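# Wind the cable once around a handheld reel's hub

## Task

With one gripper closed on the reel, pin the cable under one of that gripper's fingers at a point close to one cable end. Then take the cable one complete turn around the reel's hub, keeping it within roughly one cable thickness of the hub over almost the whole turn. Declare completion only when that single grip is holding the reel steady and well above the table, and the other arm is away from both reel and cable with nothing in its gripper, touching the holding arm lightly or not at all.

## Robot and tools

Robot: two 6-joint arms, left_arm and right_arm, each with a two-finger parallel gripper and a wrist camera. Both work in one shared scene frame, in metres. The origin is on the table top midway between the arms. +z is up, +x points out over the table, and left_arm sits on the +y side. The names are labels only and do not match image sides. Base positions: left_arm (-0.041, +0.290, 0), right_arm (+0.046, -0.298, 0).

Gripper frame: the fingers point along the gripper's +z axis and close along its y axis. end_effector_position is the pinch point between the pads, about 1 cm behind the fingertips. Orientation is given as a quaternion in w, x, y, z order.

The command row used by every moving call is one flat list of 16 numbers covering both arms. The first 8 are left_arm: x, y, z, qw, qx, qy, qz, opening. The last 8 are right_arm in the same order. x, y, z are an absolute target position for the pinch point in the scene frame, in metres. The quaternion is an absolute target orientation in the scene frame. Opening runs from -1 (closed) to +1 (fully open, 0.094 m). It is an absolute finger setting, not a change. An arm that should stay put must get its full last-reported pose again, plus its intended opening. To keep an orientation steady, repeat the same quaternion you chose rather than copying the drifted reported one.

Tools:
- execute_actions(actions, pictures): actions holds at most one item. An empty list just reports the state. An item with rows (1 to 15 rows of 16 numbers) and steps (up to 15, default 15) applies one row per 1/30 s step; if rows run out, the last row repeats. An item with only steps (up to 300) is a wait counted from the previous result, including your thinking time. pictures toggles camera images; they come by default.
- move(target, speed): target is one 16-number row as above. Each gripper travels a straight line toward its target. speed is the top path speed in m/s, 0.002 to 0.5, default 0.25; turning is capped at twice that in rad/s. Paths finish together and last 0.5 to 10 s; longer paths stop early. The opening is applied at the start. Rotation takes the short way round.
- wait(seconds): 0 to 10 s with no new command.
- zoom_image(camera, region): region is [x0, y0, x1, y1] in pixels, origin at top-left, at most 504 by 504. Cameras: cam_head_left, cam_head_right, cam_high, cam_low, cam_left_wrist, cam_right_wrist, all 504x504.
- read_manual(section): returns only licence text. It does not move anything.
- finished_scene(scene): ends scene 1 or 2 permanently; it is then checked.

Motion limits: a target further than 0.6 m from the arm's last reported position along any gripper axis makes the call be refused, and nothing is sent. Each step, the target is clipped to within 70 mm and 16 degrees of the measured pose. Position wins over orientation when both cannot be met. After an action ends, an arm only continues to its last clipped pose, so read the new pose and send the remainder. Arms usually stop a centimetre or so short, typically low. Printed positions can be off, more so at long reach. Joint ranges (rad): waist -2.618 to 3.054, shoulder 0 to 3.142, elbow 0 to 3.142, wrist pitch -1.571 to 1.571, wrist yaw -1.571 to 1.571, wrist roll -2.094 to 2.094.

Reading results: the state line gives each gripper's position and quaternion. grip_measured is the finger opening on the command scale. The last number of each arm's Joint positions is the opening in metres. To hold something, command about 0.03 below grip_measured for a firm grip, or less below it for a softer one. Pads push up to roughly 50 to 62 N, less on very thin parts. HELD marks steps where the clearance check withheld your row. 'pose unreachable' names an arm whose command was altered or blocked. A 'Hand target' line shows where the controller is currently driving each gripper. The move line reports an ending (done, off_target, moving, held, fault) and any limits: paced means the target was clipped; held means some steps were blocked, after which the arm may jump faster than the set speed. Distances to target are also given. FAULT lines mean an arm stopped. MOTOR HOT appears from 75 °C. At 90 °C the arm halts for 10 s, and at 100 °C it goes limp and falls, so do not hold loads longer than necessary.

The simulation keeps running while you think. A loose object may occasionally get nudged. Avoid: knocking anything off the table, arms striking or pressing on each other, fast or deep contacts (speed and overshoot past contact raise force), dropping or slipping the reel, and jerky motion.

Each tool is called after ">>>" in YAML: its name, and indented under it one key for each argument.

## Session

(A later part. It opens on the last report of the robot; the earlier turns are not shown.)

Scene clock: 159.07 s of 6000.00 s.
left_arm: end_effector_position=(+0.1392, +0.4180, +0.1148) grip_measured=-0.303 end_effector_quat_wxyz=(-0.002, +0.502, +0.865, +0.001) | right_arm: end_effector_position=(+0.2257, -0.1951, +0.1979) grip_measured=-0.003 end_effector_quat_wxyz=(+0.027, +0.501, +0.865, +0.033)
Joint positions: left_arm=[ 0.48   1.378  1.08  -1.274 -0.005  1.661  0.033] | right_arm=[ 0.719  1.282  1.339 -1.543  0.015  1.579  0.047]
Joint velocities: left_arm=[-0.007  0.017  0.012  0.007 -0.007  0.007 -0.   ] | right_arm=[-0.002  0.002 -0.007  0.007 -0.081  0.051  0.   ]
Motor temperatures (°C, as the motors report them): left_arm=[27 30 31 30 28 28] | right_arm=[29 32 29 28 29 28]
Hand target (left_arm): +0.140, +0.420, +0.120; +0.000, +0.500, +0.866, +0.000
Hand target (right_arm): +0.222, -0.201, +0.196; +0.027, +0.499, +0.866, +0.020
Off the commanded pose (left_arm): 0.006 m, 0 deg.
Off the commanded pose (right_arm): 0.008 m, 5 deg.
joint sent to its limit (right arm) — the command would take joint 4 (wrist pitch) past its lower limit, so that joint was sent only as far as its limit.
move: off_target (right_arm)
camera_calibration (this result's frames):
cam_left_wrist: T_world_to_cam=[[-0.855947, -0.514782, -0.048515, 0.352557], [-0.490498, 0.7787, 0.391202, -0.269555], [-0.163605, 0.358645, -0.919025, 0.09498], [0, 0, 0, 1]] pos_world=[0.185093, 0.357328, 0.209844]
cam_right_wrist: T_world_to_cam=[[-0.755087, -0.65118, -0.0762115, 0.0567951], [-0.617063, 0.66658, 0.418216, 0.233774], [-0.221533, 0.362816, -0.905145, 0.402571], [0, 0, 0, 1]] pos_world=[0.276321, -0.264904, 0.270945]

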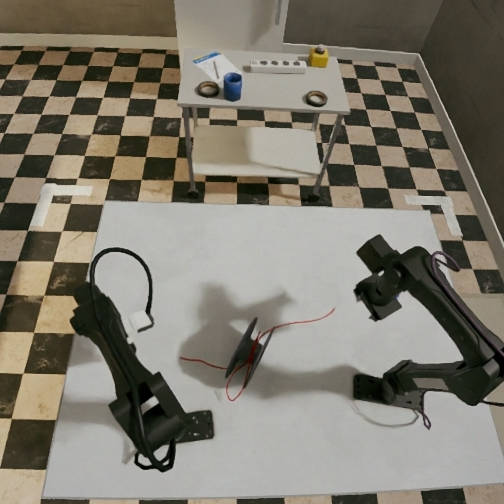

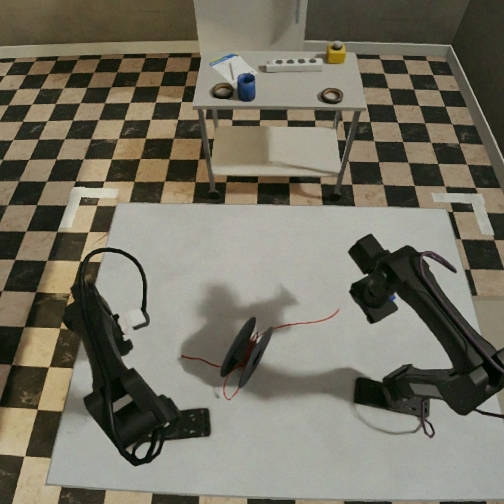

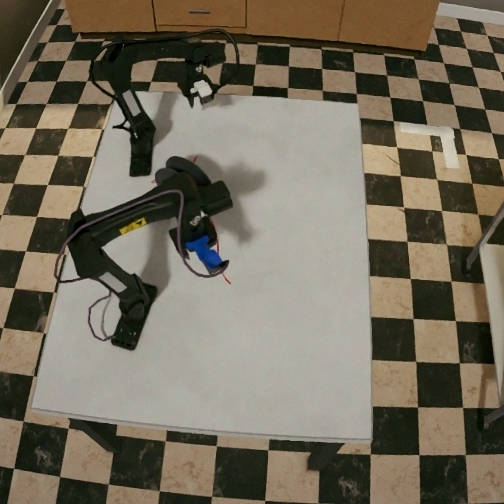

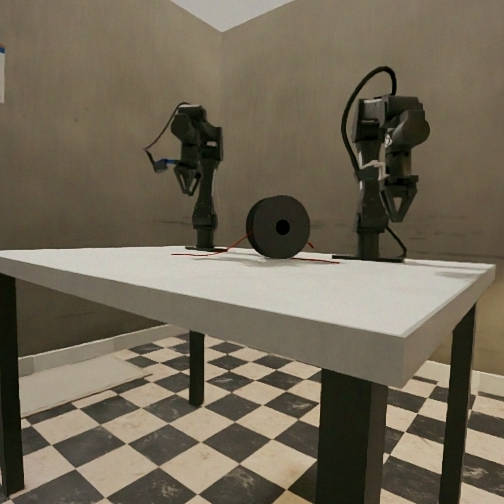

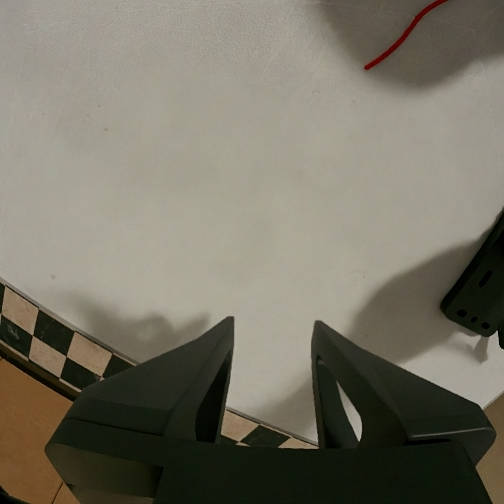

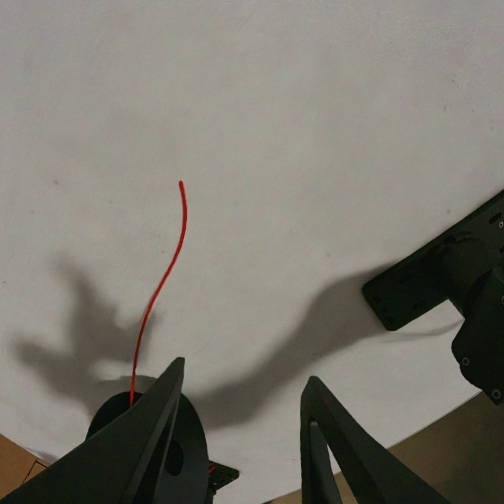

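>>> move:
  target: [0.14,0.42,0.12,0,0.5,0.866,0,-0.3,0.265,-0.11,0.05,0,-0.866,0.5,0,0.1]
  speed: 0.5

>>> move:
  target: [0.14,0.42,0.12,0,0.5,0.866,0,-0.3,0.265,-0.11,0.004,0,-0.866,0.5,0,0.1]
  speed: 0.1

>>> move:
  target: [0.14,0.42,0.12,0,0.5,0.866,0,-0.3,0.265,-0.11,0.004,0,-0.866,0.5,0,-0.98]

>>> move:
  target: [0.14,0.42,0.12,0,0.5,0.866,0,-0.3,0.2,-0.01,0.25,0.1,-0.86,0.5,0.06,-0.98]
  speed: 0.15

Scene clock: 175.53 s of 6000.00 s.
left_arm: end_effector_position=(+0.1392, +0.4180, +0.1148) grip_measured=-0.303 end_effector_quat_wxyz=(-0.002, +0.502, +0.865, +0.001) | right_arm: end_effector_position=(+0.2770, -0.1035, +0.0571) grip_measured=+0.098 end_effector_quat_wxyz=(-0.619, +0.750, +0.231, -0.030)
Joint positions: left_arm=[ 0.48   1.378  1.08  -1.274 -0.005  1.661  0.033] | right_arm=[ 0.294  2.186  1.111 -1.288 -1.236  2.071  0.052]
Joint velocities: left_arm=[-0.007  0.012  0.012  0.037  0.007  0.051 -0.001] | right_arm=[-0.002 -0.022 -0.022  0.037 -0.037 -0.007 -0.002]
Motor temperatures (°C, as the motors report them): left_arm=[27 30 31 29 28 28] | right_arm=[29 31 29 28 29 28]
Hand target (left_arm): +0.140, +0.420, +0.120; +0.000, +0.500, +0.866, +0.000
Hand target (right_arm): +0.265, -0.110, +0.049; -0.632, +0.751, +0.179, -0.059
Off the commanded pose (left_arm): 0.006 m, 0 deg.
Off the commanded pose (right_arm): 0.015 m, 115 deg; orientation clipped at the last step of the last action.
joint sent to its limit (right arm) — the command would take joint 6 (wrist roll) past its upper limit, so that joint was sent only as far as its limit.
After step 180, 4.83 s passed at rest.
move: off_target (right_arm); limits=paced
camera_calibration (this result's frames):
cam_left_wrist: T_world_to_cam=[[-0.855947, -0.514782, -0.048515, 0.352557], [-0.490498, 0.7787, 0.391202, -0.269555], [-0.163605, 0.358645, -0.919025, 0.09498], [0, 0, 0, 1]] pos_world=[0.185093, 0.357328, 0.209844]
cam_right_wrist: T_world_to_cam=[[-0.470093, 0.0480571, 0.881308, 0.083196], [0.880105, -0.0497599, 0.472165, -0.228684], [0.0665447, 0.997604, -0.0189035, 0.188574], [0, 0, 0, 1]] pos_world=[0.227827, -0.2035, 0.03822]

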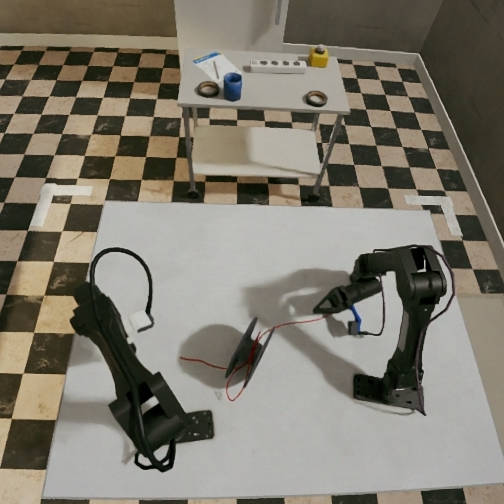

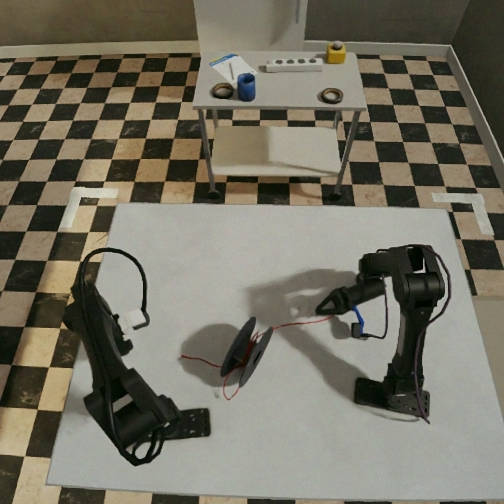

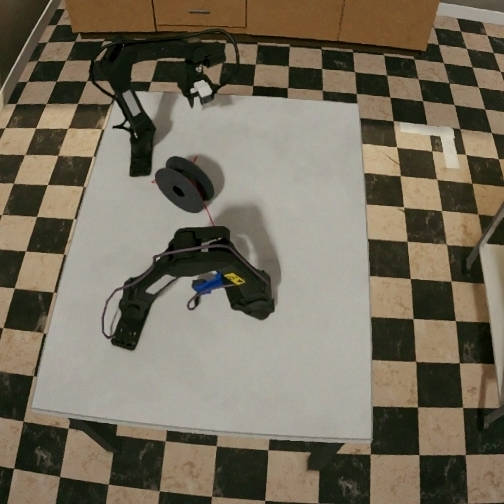

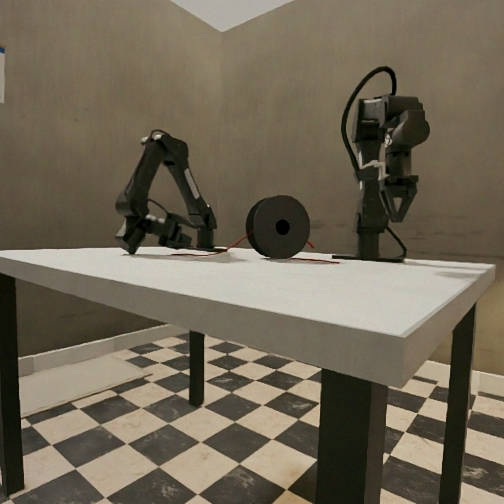

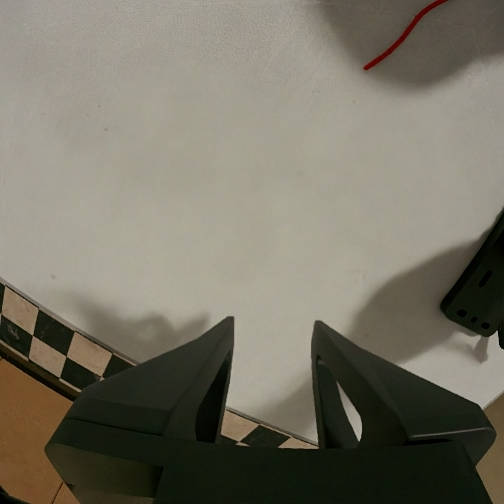

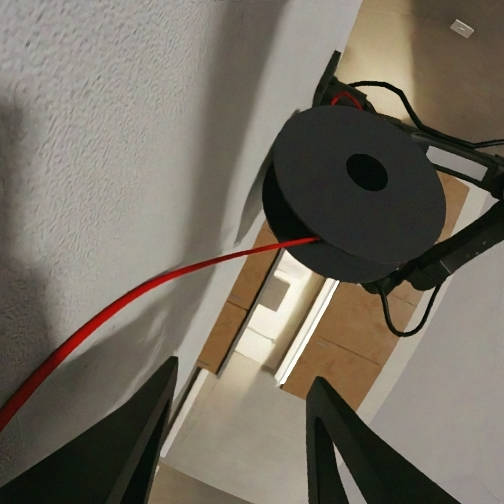

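Scene clock: 185.73 s of 6000.00 s.
left_arm: end_effector_position=(+0.1392, +0.4180, +0.1148) grip_measured=-0.303 end_effector_quat_wxyz=(-0.002, +0.502, +0.865, +0.001) | right_arm: end_effector_position=(+0.2792, -0.1024, +0.0581) grip_measured=+0.098 end_effector_quat_wxyz=(-0.625, +0.747, +0.224, -0.026)
Joint positions: left_arm=[ 0.48   1.378  1.08  -1.274 -0.005  1.661  0.033] | right_arm=[ 0.293  2.191  1.111 -1.287 -1.255  2.071  0.052]
Joint velocities: left_arm=[-0.012 -0.002  0.002 -0.037 -0.037 -0.051 -0.001] | right_arm=[-0.007  0.002 -0.002  0.022 -0.022  0.022 -0.   ]
Motor temperatures (°C, as the motors report them): left_arm=[27 30 31 29 28 28] | right_arm=[29 30 28 28 29 28]
Hand target (left_arm): +0.140, +0.420, +0.120; +0.000, +0.500, +0.866, +0.000
Hand target (right_arm): +0.260, -0.110, +0.014; -0.634, +0.751, +0.173, -0.063
Off the commanded pose (left_arm): 0.006 m, 0 deg.
Off the commanded pose (right_arm): 0.056 m, 115 deg.
joint sent to its limit (right arm) — the command would take joint 6 (wrist roll) past its upper limit, so that joint was sent only as far as its limit.
move: off_target (right_arm; path cut at 10 s); limits=paced
camera_calibration (this result's frames):
cam_left_wrist: T_world_to_cam=[[-0.855947, -0.514782, -0.048515, 0.352557], [-0.490498, 0.7787, 0.391202, -0.269555], [-0.163605, 0.358645, -0.919025, 0.09498], [0, 0, 0, 1]] pos_world=[0.185093, 0.357328, 0.209844]
cam_right_wrist: T_world_to_cam=[[-0.464817, 0.0432701, 0.884349, 0.0810874], [0.881688, -0.0688334, 0.466786, -0.23311], [0.0810706, 0.996689, -0.00615582, 0.182414], [0, 0, 0, 1]] pos_world=[0.228432, -0.201364, 0.0382256]

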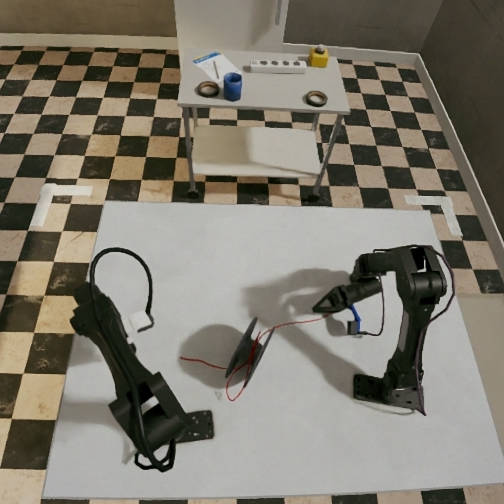

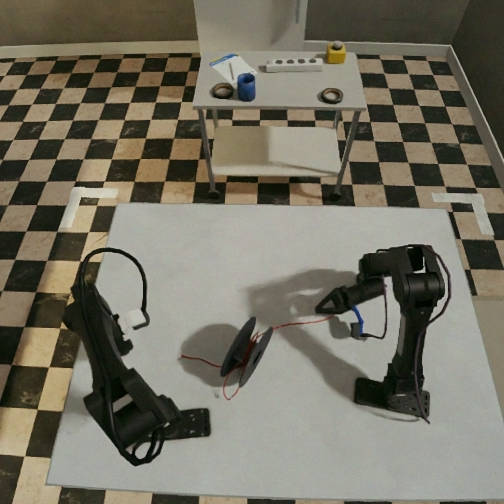

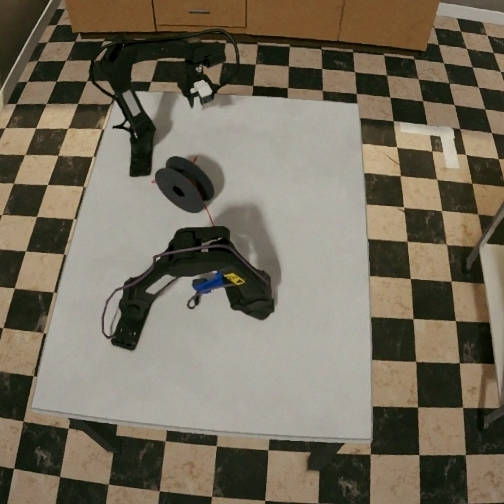

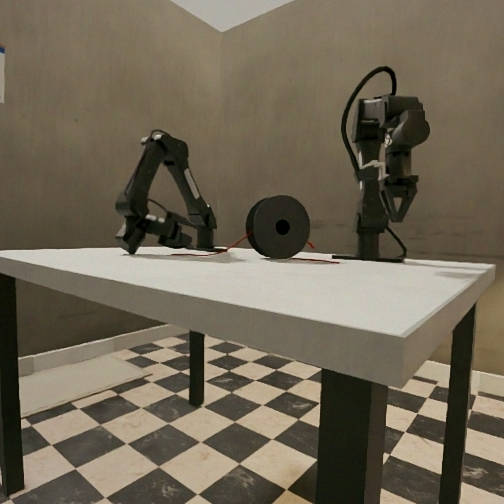

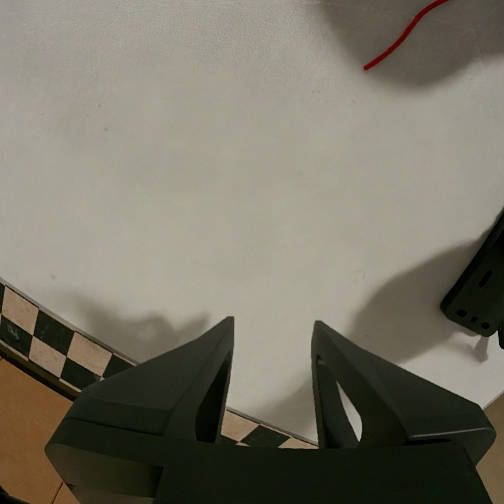

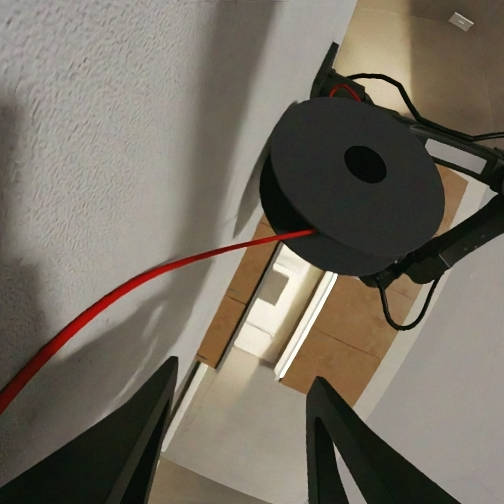

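Scene clock: 190.07 s of 6000.00 s.
left_arm: end_effector_position=(+0.1392, +0.4180, +0.1148) grip_measured=-0.303 end_effector_quat_wxyz=(-0.002, +0.502, +0.865, +0.001) | right_arm: end_effector_position=(+0.2805, -0.1017, +0.0594) grip_measured=-0.977 end_effector_quat_wxyz=(-0.629, +0.745, +0.220, -0.022)
Joint positions: left_arm=[ 0.48   1.378  1.08  -1.274 -0.005  1.661  0.033] | right_arm=[ 0.292  2.19   1.109 -1.284 -1.268  2.071  0.001]
Joint velocities: left_arm=[-0.002 -0.012  0.012 -0.066  0.007 -0.081 -0.001] | right_arm=[ 0.017  0.017  0.002 -0.022  0.037  0.066  0.   ]
Motor temperatures (°C, as the motors report them): left_arm=[27 30 31 29 28 28] | right_arm=[29 30 28 28 29 28]
Hand target (left_arm): +0.140, +0.420, +0.120; +0.000, +0.500, +0.866, +0.000
Hand target (right_arm): +0.260, -0.110, +0.015; -0.637, +0.750, +0.169, -0.060
Off the commanded pose (left_arm): 0.006 m, 0 deg.
Off the commanded pose (right_arm): 0.058 m, 115 deg; orientation clipped at the last step of the last action.
joint sent to its limit (right arm) — the command would take joint 6 (wrist roll) past its upper limit, so that joint was sent only as far as its limit.
move: off_target (right_arm); limits=paced
camera_calibration (this result's frames):
cam_left_wrist: T_world_to_cam=[[-0.855947, -0.514782, -0.048515, 0.352557], [-0.490498, 0.7787, 0.391202, -0.269555], [-0.163605, 0.358645, -0.919025, 0.09498], [0, 0, 0, 1]] pos_world=[0.185093, 0.357328, 0.209844]
cam_right_wrist: T_world_to_cam=[[-0.464203, 0.0397574, 0.884836, 0.0799987], [0.881008, -0.0822806, 0.465891, -0.235931], [0.0913275, 0.995816, 0.00316825, 0.178127], [0, 0, 0, 1]] pos_world=[0.228725, -0.199975, 0.0385682]

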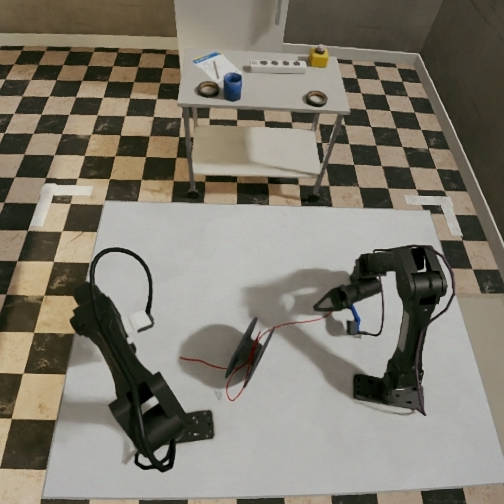

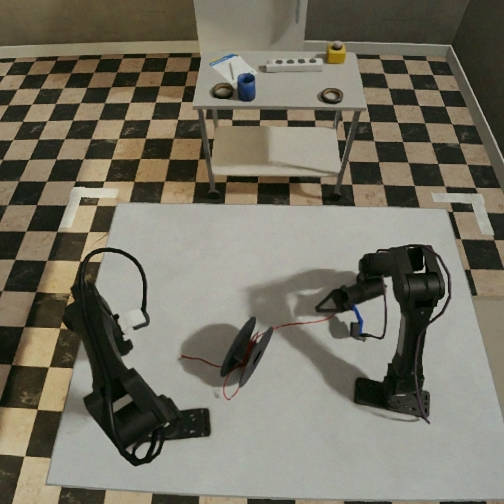

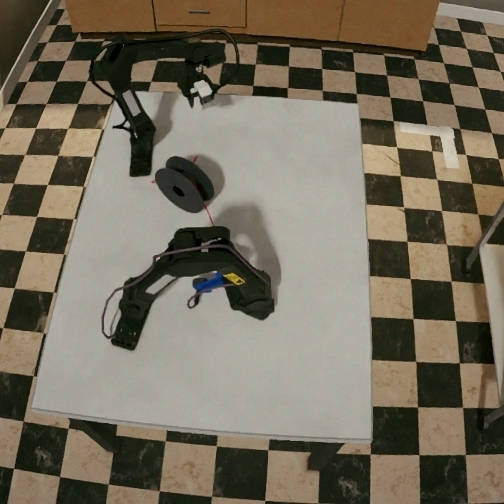

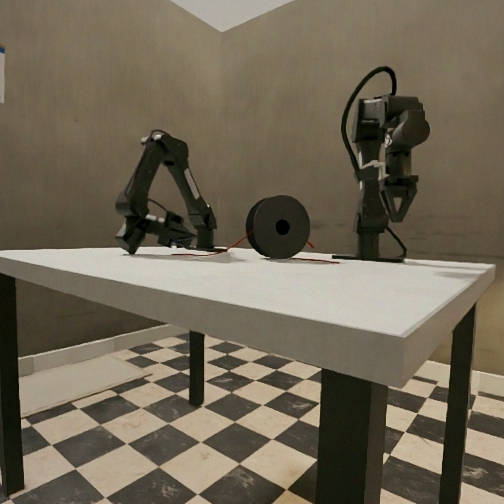

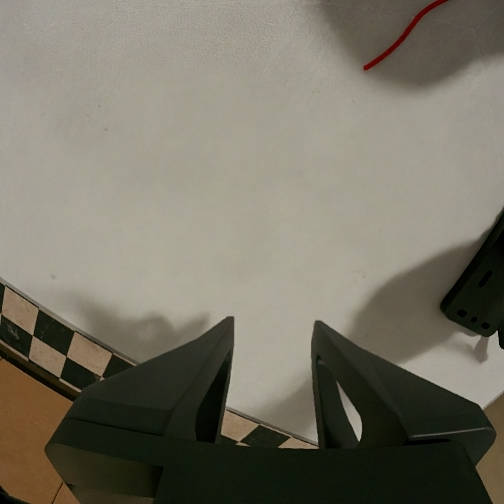

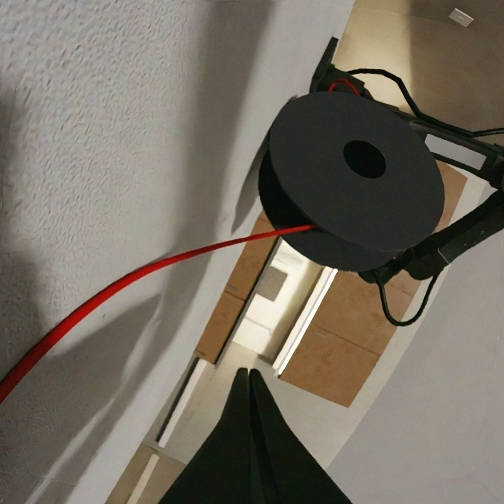

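Scene clock: 196.60 s of 6000.00 s.
left_arm: end_effector_position=(+0.1392, +0.4180, +0.1148) grip_measured=-0.303 end_effector_quat_wxyz=(-0.002, +0.502, +0.865, +0.001) | right_arm: end_effector_position=(+0.1977, -0.0136, +0.2382) grip_measured=-0.977 end_effector_quat_wxyz=(+0.700, -0.618, -0.358, -0.015)
Joint positions: left_arm=[ 0.48   1.378  1.08  -1.274 -0.005  1.661  0.033] | right_arm=[ 0.681  1.742  1.194 -1.547 -1.547  2.071  0.001]
Joint velocities: left_arm=[-0.002 -0.012 -0.012 -0.11   0.081 -0.095  0.   ] | right_arm=[ 0.002 -0.012 -0.007  0.022 -0.081  0.066 -0.   ]
Motor temperatures (°C, as the motors report them): left_arm=[27 30 31 29 28 28] | right_arm=[29 30 28 28 29 28]
Hand target (left_arm): +0.140, +0.420, +0.120; +0.000, +0.500, +0.866, +0.000
Hand target (right_arm): +0.197, -0.011, +0.250; +0.705, -0.610, -0.360, -0.021
Off the commanded pose (left_arm): 0.006 m, 0 deg.
Off the commanded pose (right_arm): 0.013 m, 130 deg; orientation clipped at the last step of the last action.
joint sent to its limit (right arm) — the command would take joint 4 (wrist pitch) past its lower limit, joint 5 (wrist yaw) past its lower limit and joint 6 (wrist roll) past its upper limit, so those joints were sent only as far as their limits.
move: off_target (right_arm); limits=paced
camera_calibration (this result's frames):
cam_left_wrist: T_world_to_cam=[[-0.855947, -0.514782, -0.048515, 0.352557], [-0.490498, 0.7787, 0.391202, -0.269555], [-0.163605, 0.358645, -0.919025, 0.09498], [0, 0, 0, 1]] pos_world=[0.185093, 0.357328, 0.209844]
cam_right_wrist: T_world_to_cam=[[-0.593254, -0.314125, 0.741198, -0.0652116], [0.791433, -0.0591698, 0.608386, -0.25495], [-0.147253, 0.947536, 0.283712, 0.0771156], [0, 0, 0, 1]] pos_world=[0.174444, -0.10864, 0.181564]

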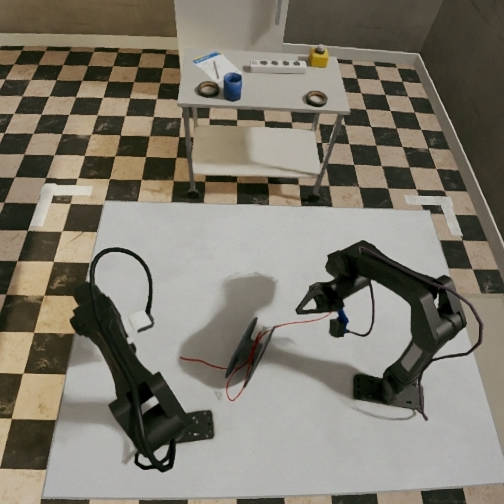

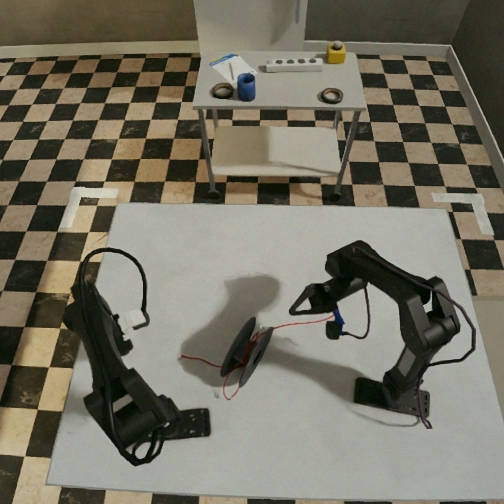

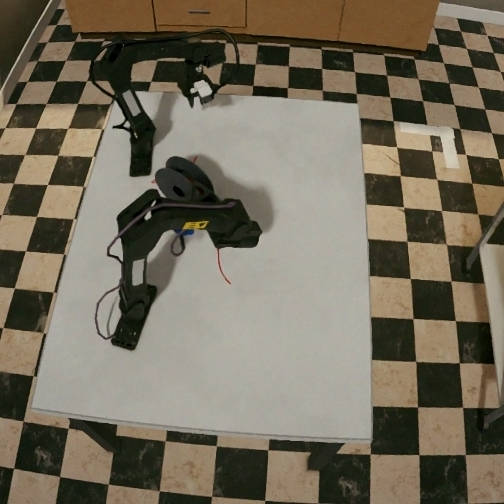

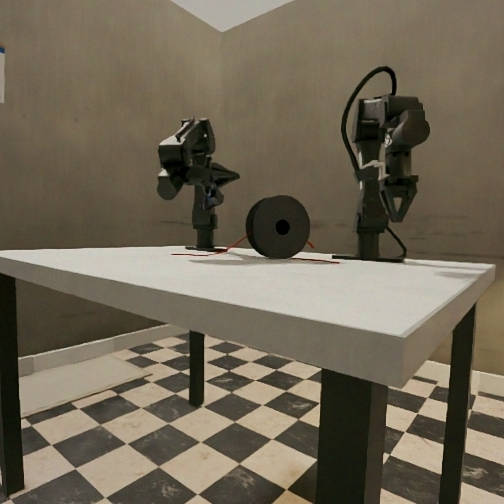

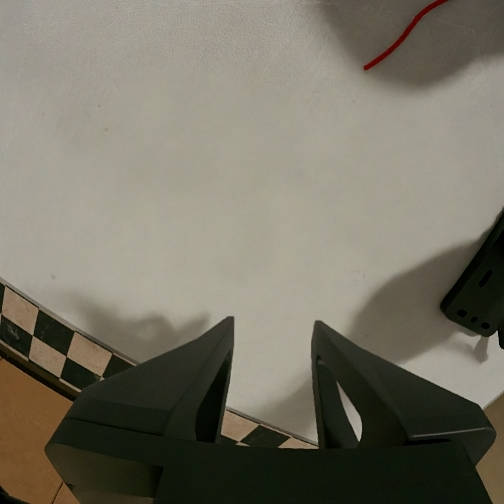

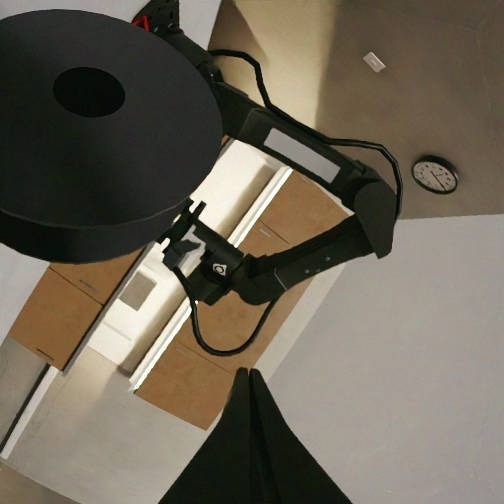

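Turned the wrong way. Recover stepwise.

>>> move:
  target: [0.14,0.42,0.12,0,0.5,0.866,0,-0.3,0.27,-0.12,0.2,0,0.5,0.866,0,0.1]
  speed: 0.3

>>> move:
  target: [0.14,0.42,0.12,0,0.5,0.866,0,-0.3,0.27,-0.12,0.14,0,-0.26,0.966,0,0.1]
  speed: 0.4

>>> move:
  target: [0.14,0.42,0.12,0,0.5,0.866,0,-0.3,0.265,-0.11,0.05,0,-0.866,0.5,0,0.1]
  speed: 0.4

Scene clock: 207.07 s of 6000.00 s.
left_arm: end_effector_position=(+0.1392, +0.4180, +0.1148) grip_measured=-0.303 end_effector_quat_wxyz=(-0.002, +0.502, +0.865, +0.001) | right_arm: end_effector_position=(+0.2723, -0.1179, +0.1927) grip_measured=+0.098 end_effector_quat_wxyz=(-0.010, +0.503, +0.864, +0.014)
Joint positions: left_arm=[ 0.48   1.378  1.08  -1.274 -0.005  1.661  0.033] | right_arm=[ 0.841  1.644  1.64  -1.548 -0.029  1.706  0.052]
Joint velocities: left_arm=[-0.007 -0.012  0.017 -0.022 -0.022 -0.022  0.   ] | right_arm=[-0.017 -0.007 -0.007  0.037  0.007  0.037  0.001]
Motor temperatures (°C, as the motors report them): left_arm=[27 30 32 29 28 28] | right_arm=[29 31 29 28 29 28]
Hand target (left_arm): +0.140, +0.420, +0.120; +0.000, +0.500, +0.866, +0.000
Hand target (right_arm): +0.273, -0.119, +0.201; +0.004, +0.496, +0.868, +0.020
Off the commanded pose (left_arm): 0.006 m, 0 deg.
Off the commanded pose (right_arm): 0.008 m, 2 deg.
joint sent to its limit (right arm) — the command would take joint 4 (wrist pitch) past its lower limit, so that joint was sent only as far as its limit.
After step 180, 0.87 s passed at rest.
move: done
camera_calibration (this result's frames):
cam_left_wrist: T_world_to_cam=[[-0.855947, -0.514782, -0.048515, 0.352557], [-0.490498, 0.7787, 0.391202, -0.269555], [-0.163605, 0.358645, -0.919025, 0.09498], [0, 0, 0, 1]] pos_world=[0.185093, 0.357328, 0.209844]
cam_right_wrist: T_world_to_cam=[[-0.760648, -0.64895, -0.016703, 0.132148], [-0.578476, 0.665919, 0.471081, 0.192492], [-0.294585, 0.367989, -0.881932, 0.3962], [0, 0, 0, 1]] pos_world=[0.328585, -0.188224, 0.260949]

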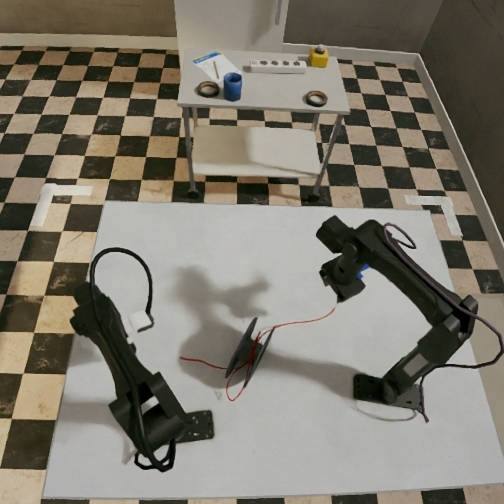

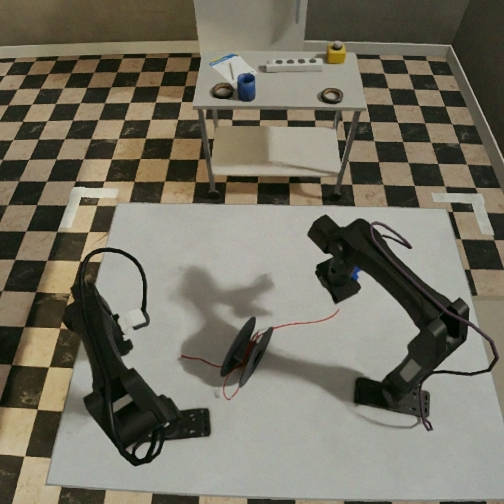

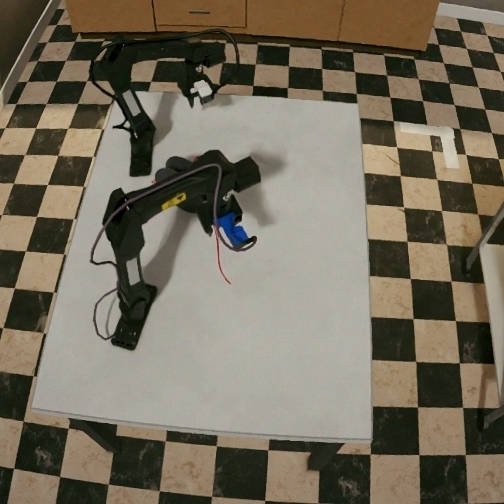

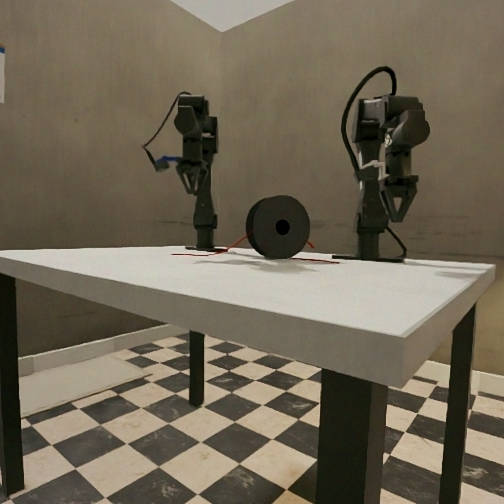

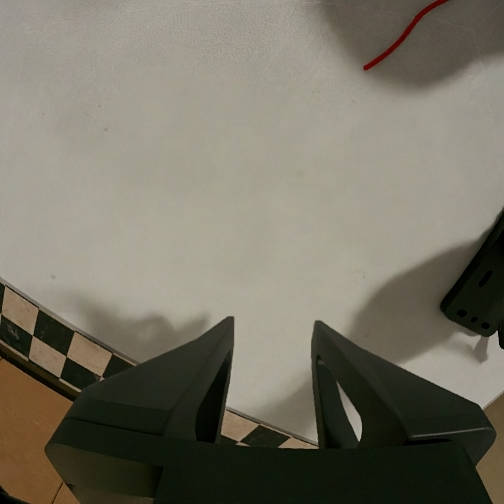

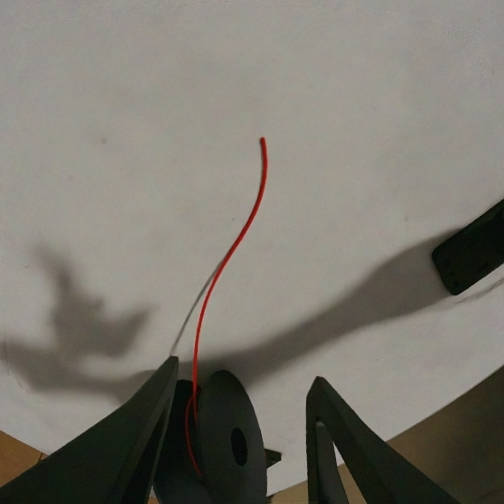

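Scene clock: 209.73 s of 6000.00 s.
left_arm: end_effector_position=(+0.1392, +0.4180, +0.1148) grip_measured=-0.303 end_effector_quat_wxyz=(-0.002, +0.502, +0.865, +0.001) | right_arm: end_effector_position=(+0.2716, -0.1189, +0.1399) grip_measured=+0.098 end_effector_quat_wxyz=(-0.008, -0.252, +0.968, +0.002)
Joint positions: left_arm=[ 0.48   1.378  1.08  -1.274 -0.005  1.661  0.033] | right_arm=[ 0.851  1.644  1.429 -1.37  -0.011  0.153  0.052]
Joint velocities: left_arm=[-0.012  0.002  0.007 -0.095 -0.022  0.066 -0.   ] | right_arm=[ 0.007 -0.012  0.002 -0.037 -0.051 -0.022 -0.   ]
Motor temperatures (°C, as the motors report them): left_arm=[27 30 32 29 28 28] | right_arm=[29 31 29 28 29 28]
Hand target (left_arm): +0.140, +0.420, +0.120; +0.000, +0.500, +0.866, +0.000
Hand target (right_arm): +0.271, -0.119, +0.140; -0.001, -0.260, +0.966, +0.000
Off the commanded pose (left_arm): 0.006 m, 0 deg.
Off the commanded pose (right_arm): 0.002 m, 1 deg.
move: done
camera_calibration (this result's frames):
cam_left_wrist: T_world_to_cam=[[-0.855947, -0.514782, -0.048515, 0.352557], [-0.490498, 0.7787, 0.391202, -0.269555], [-0.163605, 0.358645, -0.919025, 0.09498], [0, 0, 0, 1]] pos_world=[0.185093, 0.357328, 0.209844]
cam_right_wrist: T_world_to_cam=[[0.643146, -0.765707, -0.00750583, -0.26635], [-0.678368, -0.574279, 0.45828, 0.09906], [-0.355219, -0.289649, -0.888776, 0.289085], [0, 0, 0, 1]] pos_world=[0.341189, -0.0633249, 0.209535]

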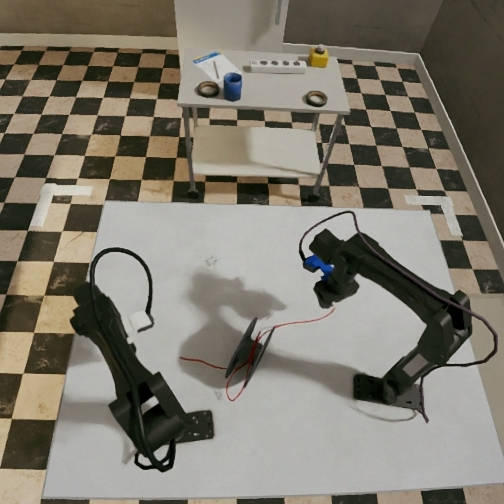

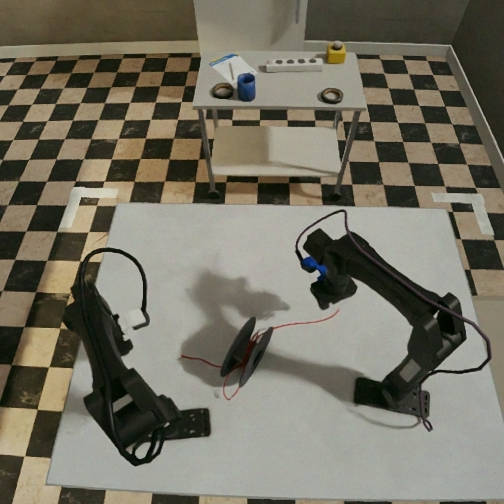

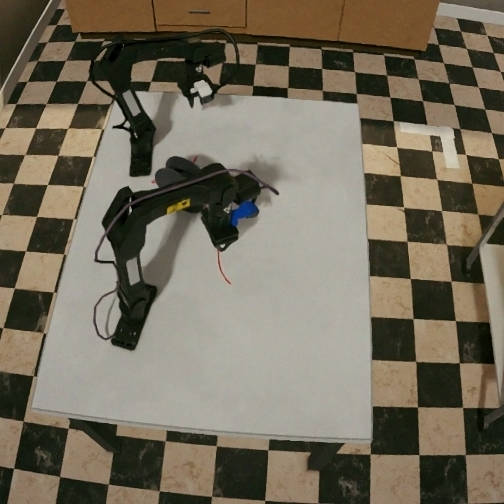

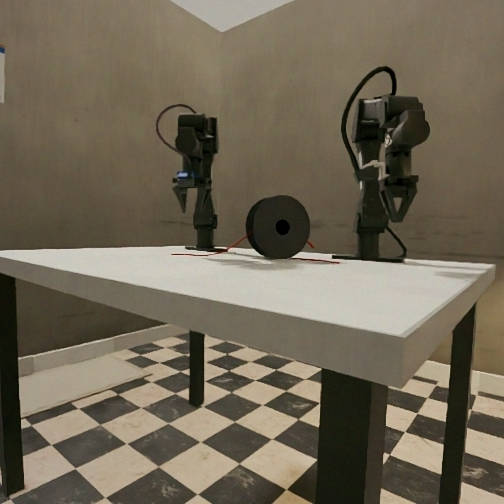

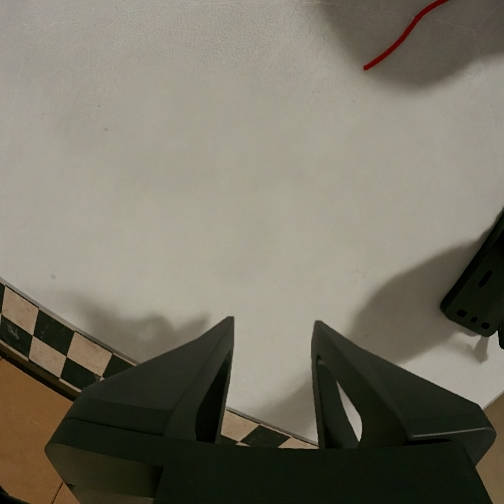

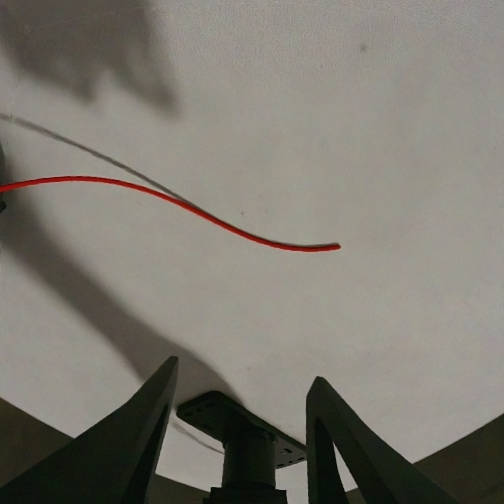

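Scene clock: 212.40 s of 6000.00 s.
left_arm: end_effector_position=(+0.1392, +0.4180, +0.1148) grip_measured=-0.303 end_effector_quat_wxyz=(-0.002, +0.502, +0.865, +0.001) | right_arm: end_effector_position=(+0.2713, -0.1078, +0.0570) grip_measured=+0.098 end_effector_quat_wxyz=(-0.010, +0.861, -0.508, +0.004)
Joint positions: left_arm=[ 0.48   1.378  1.08  -1.274 -0.005  1.661  0.033] | right_arm=[ 0.888  1.68   1.135 -1.004  0.    -1.377  0.052]
Joint velocities: left_arm=[ 0.007 -0.012 -0.012 -0.022  0.007  0.051 -0.   ] | right_arm=[-0.017 -0.017 -0.012  0.037 -0.037 -0.095 -0.001]
Motor temperatures (°C, as the motors report them): left_arm=[27 30 32 29 28 28] | right_arm=[29 31 29 28 29 28]
Hand target (left_arm): +0.140, +0.420, +0.120; +0.000, +0.500, +0.866, +0.000
Hand target (right_arm): +0.266, -0.109, +0.050; -0.000, +0.866, -0.500, -0.001
Off the commanded pose (left_arm): 0.006 m, 0 deg.
Off the commanded pose (right_arm): 0.010 m, 2 deg.
move: done
camera_calibration (this result's frames):
cam_left_wrist: T_world_to_cam=[[-0.855947, -0.514782, -0.048515, 0.352557], [-0.490498, 0.7787, 0.391202, -0.269555], [-0.163605, 0.358645, -0.919025, 0.09498], [0, 0, 0, 1]] pos_world=[0.185093, 0.357328, 0.209844]
cam_right_wrist: T_world_to_cam=[[0.767784, 0.640193, 0.0257091, -0.142461], [0.564105, -0.694468, 0.446653, -0.206158], [0.303799, -0.328431, -0.894338, 0.0358583], [0, 0, 0, 1]] pos_world=[0.214781, -0.0401908, 0.127813]

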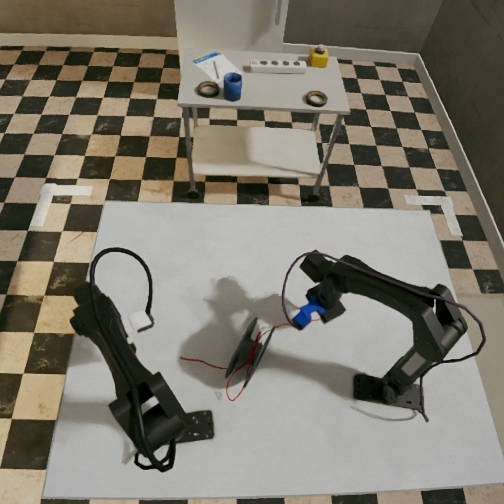

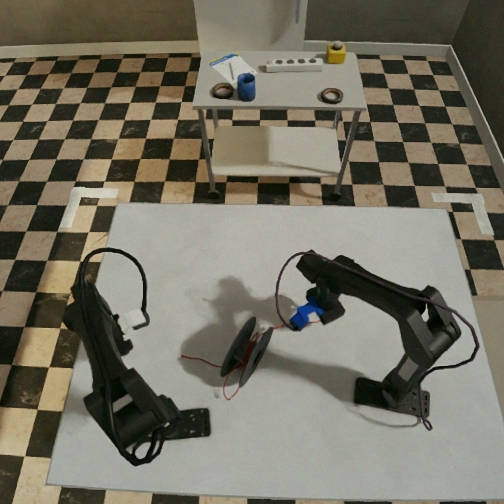

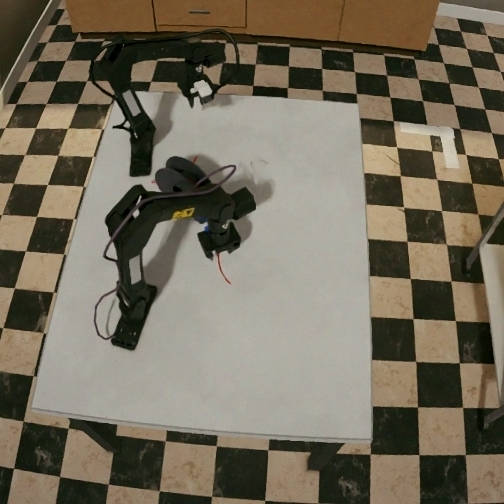

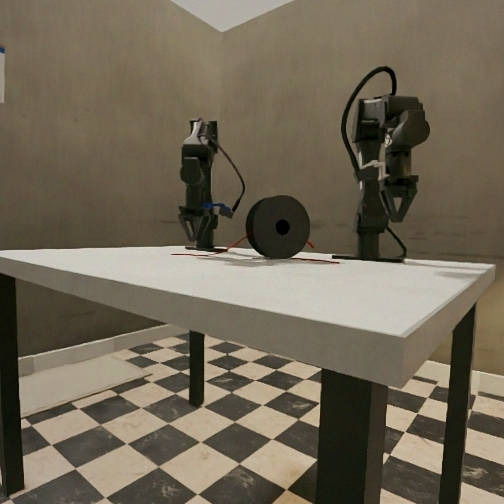

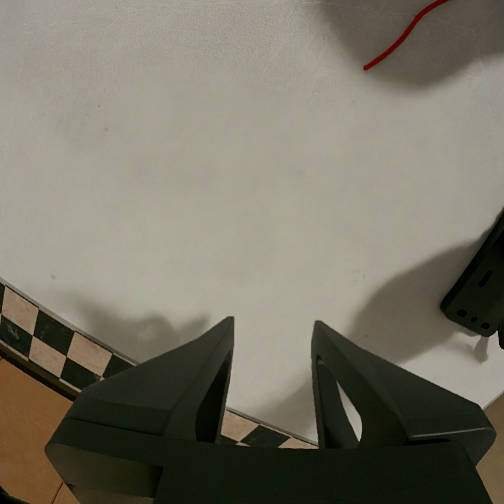

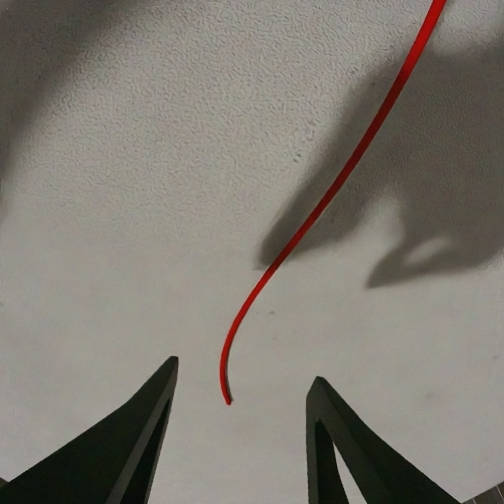

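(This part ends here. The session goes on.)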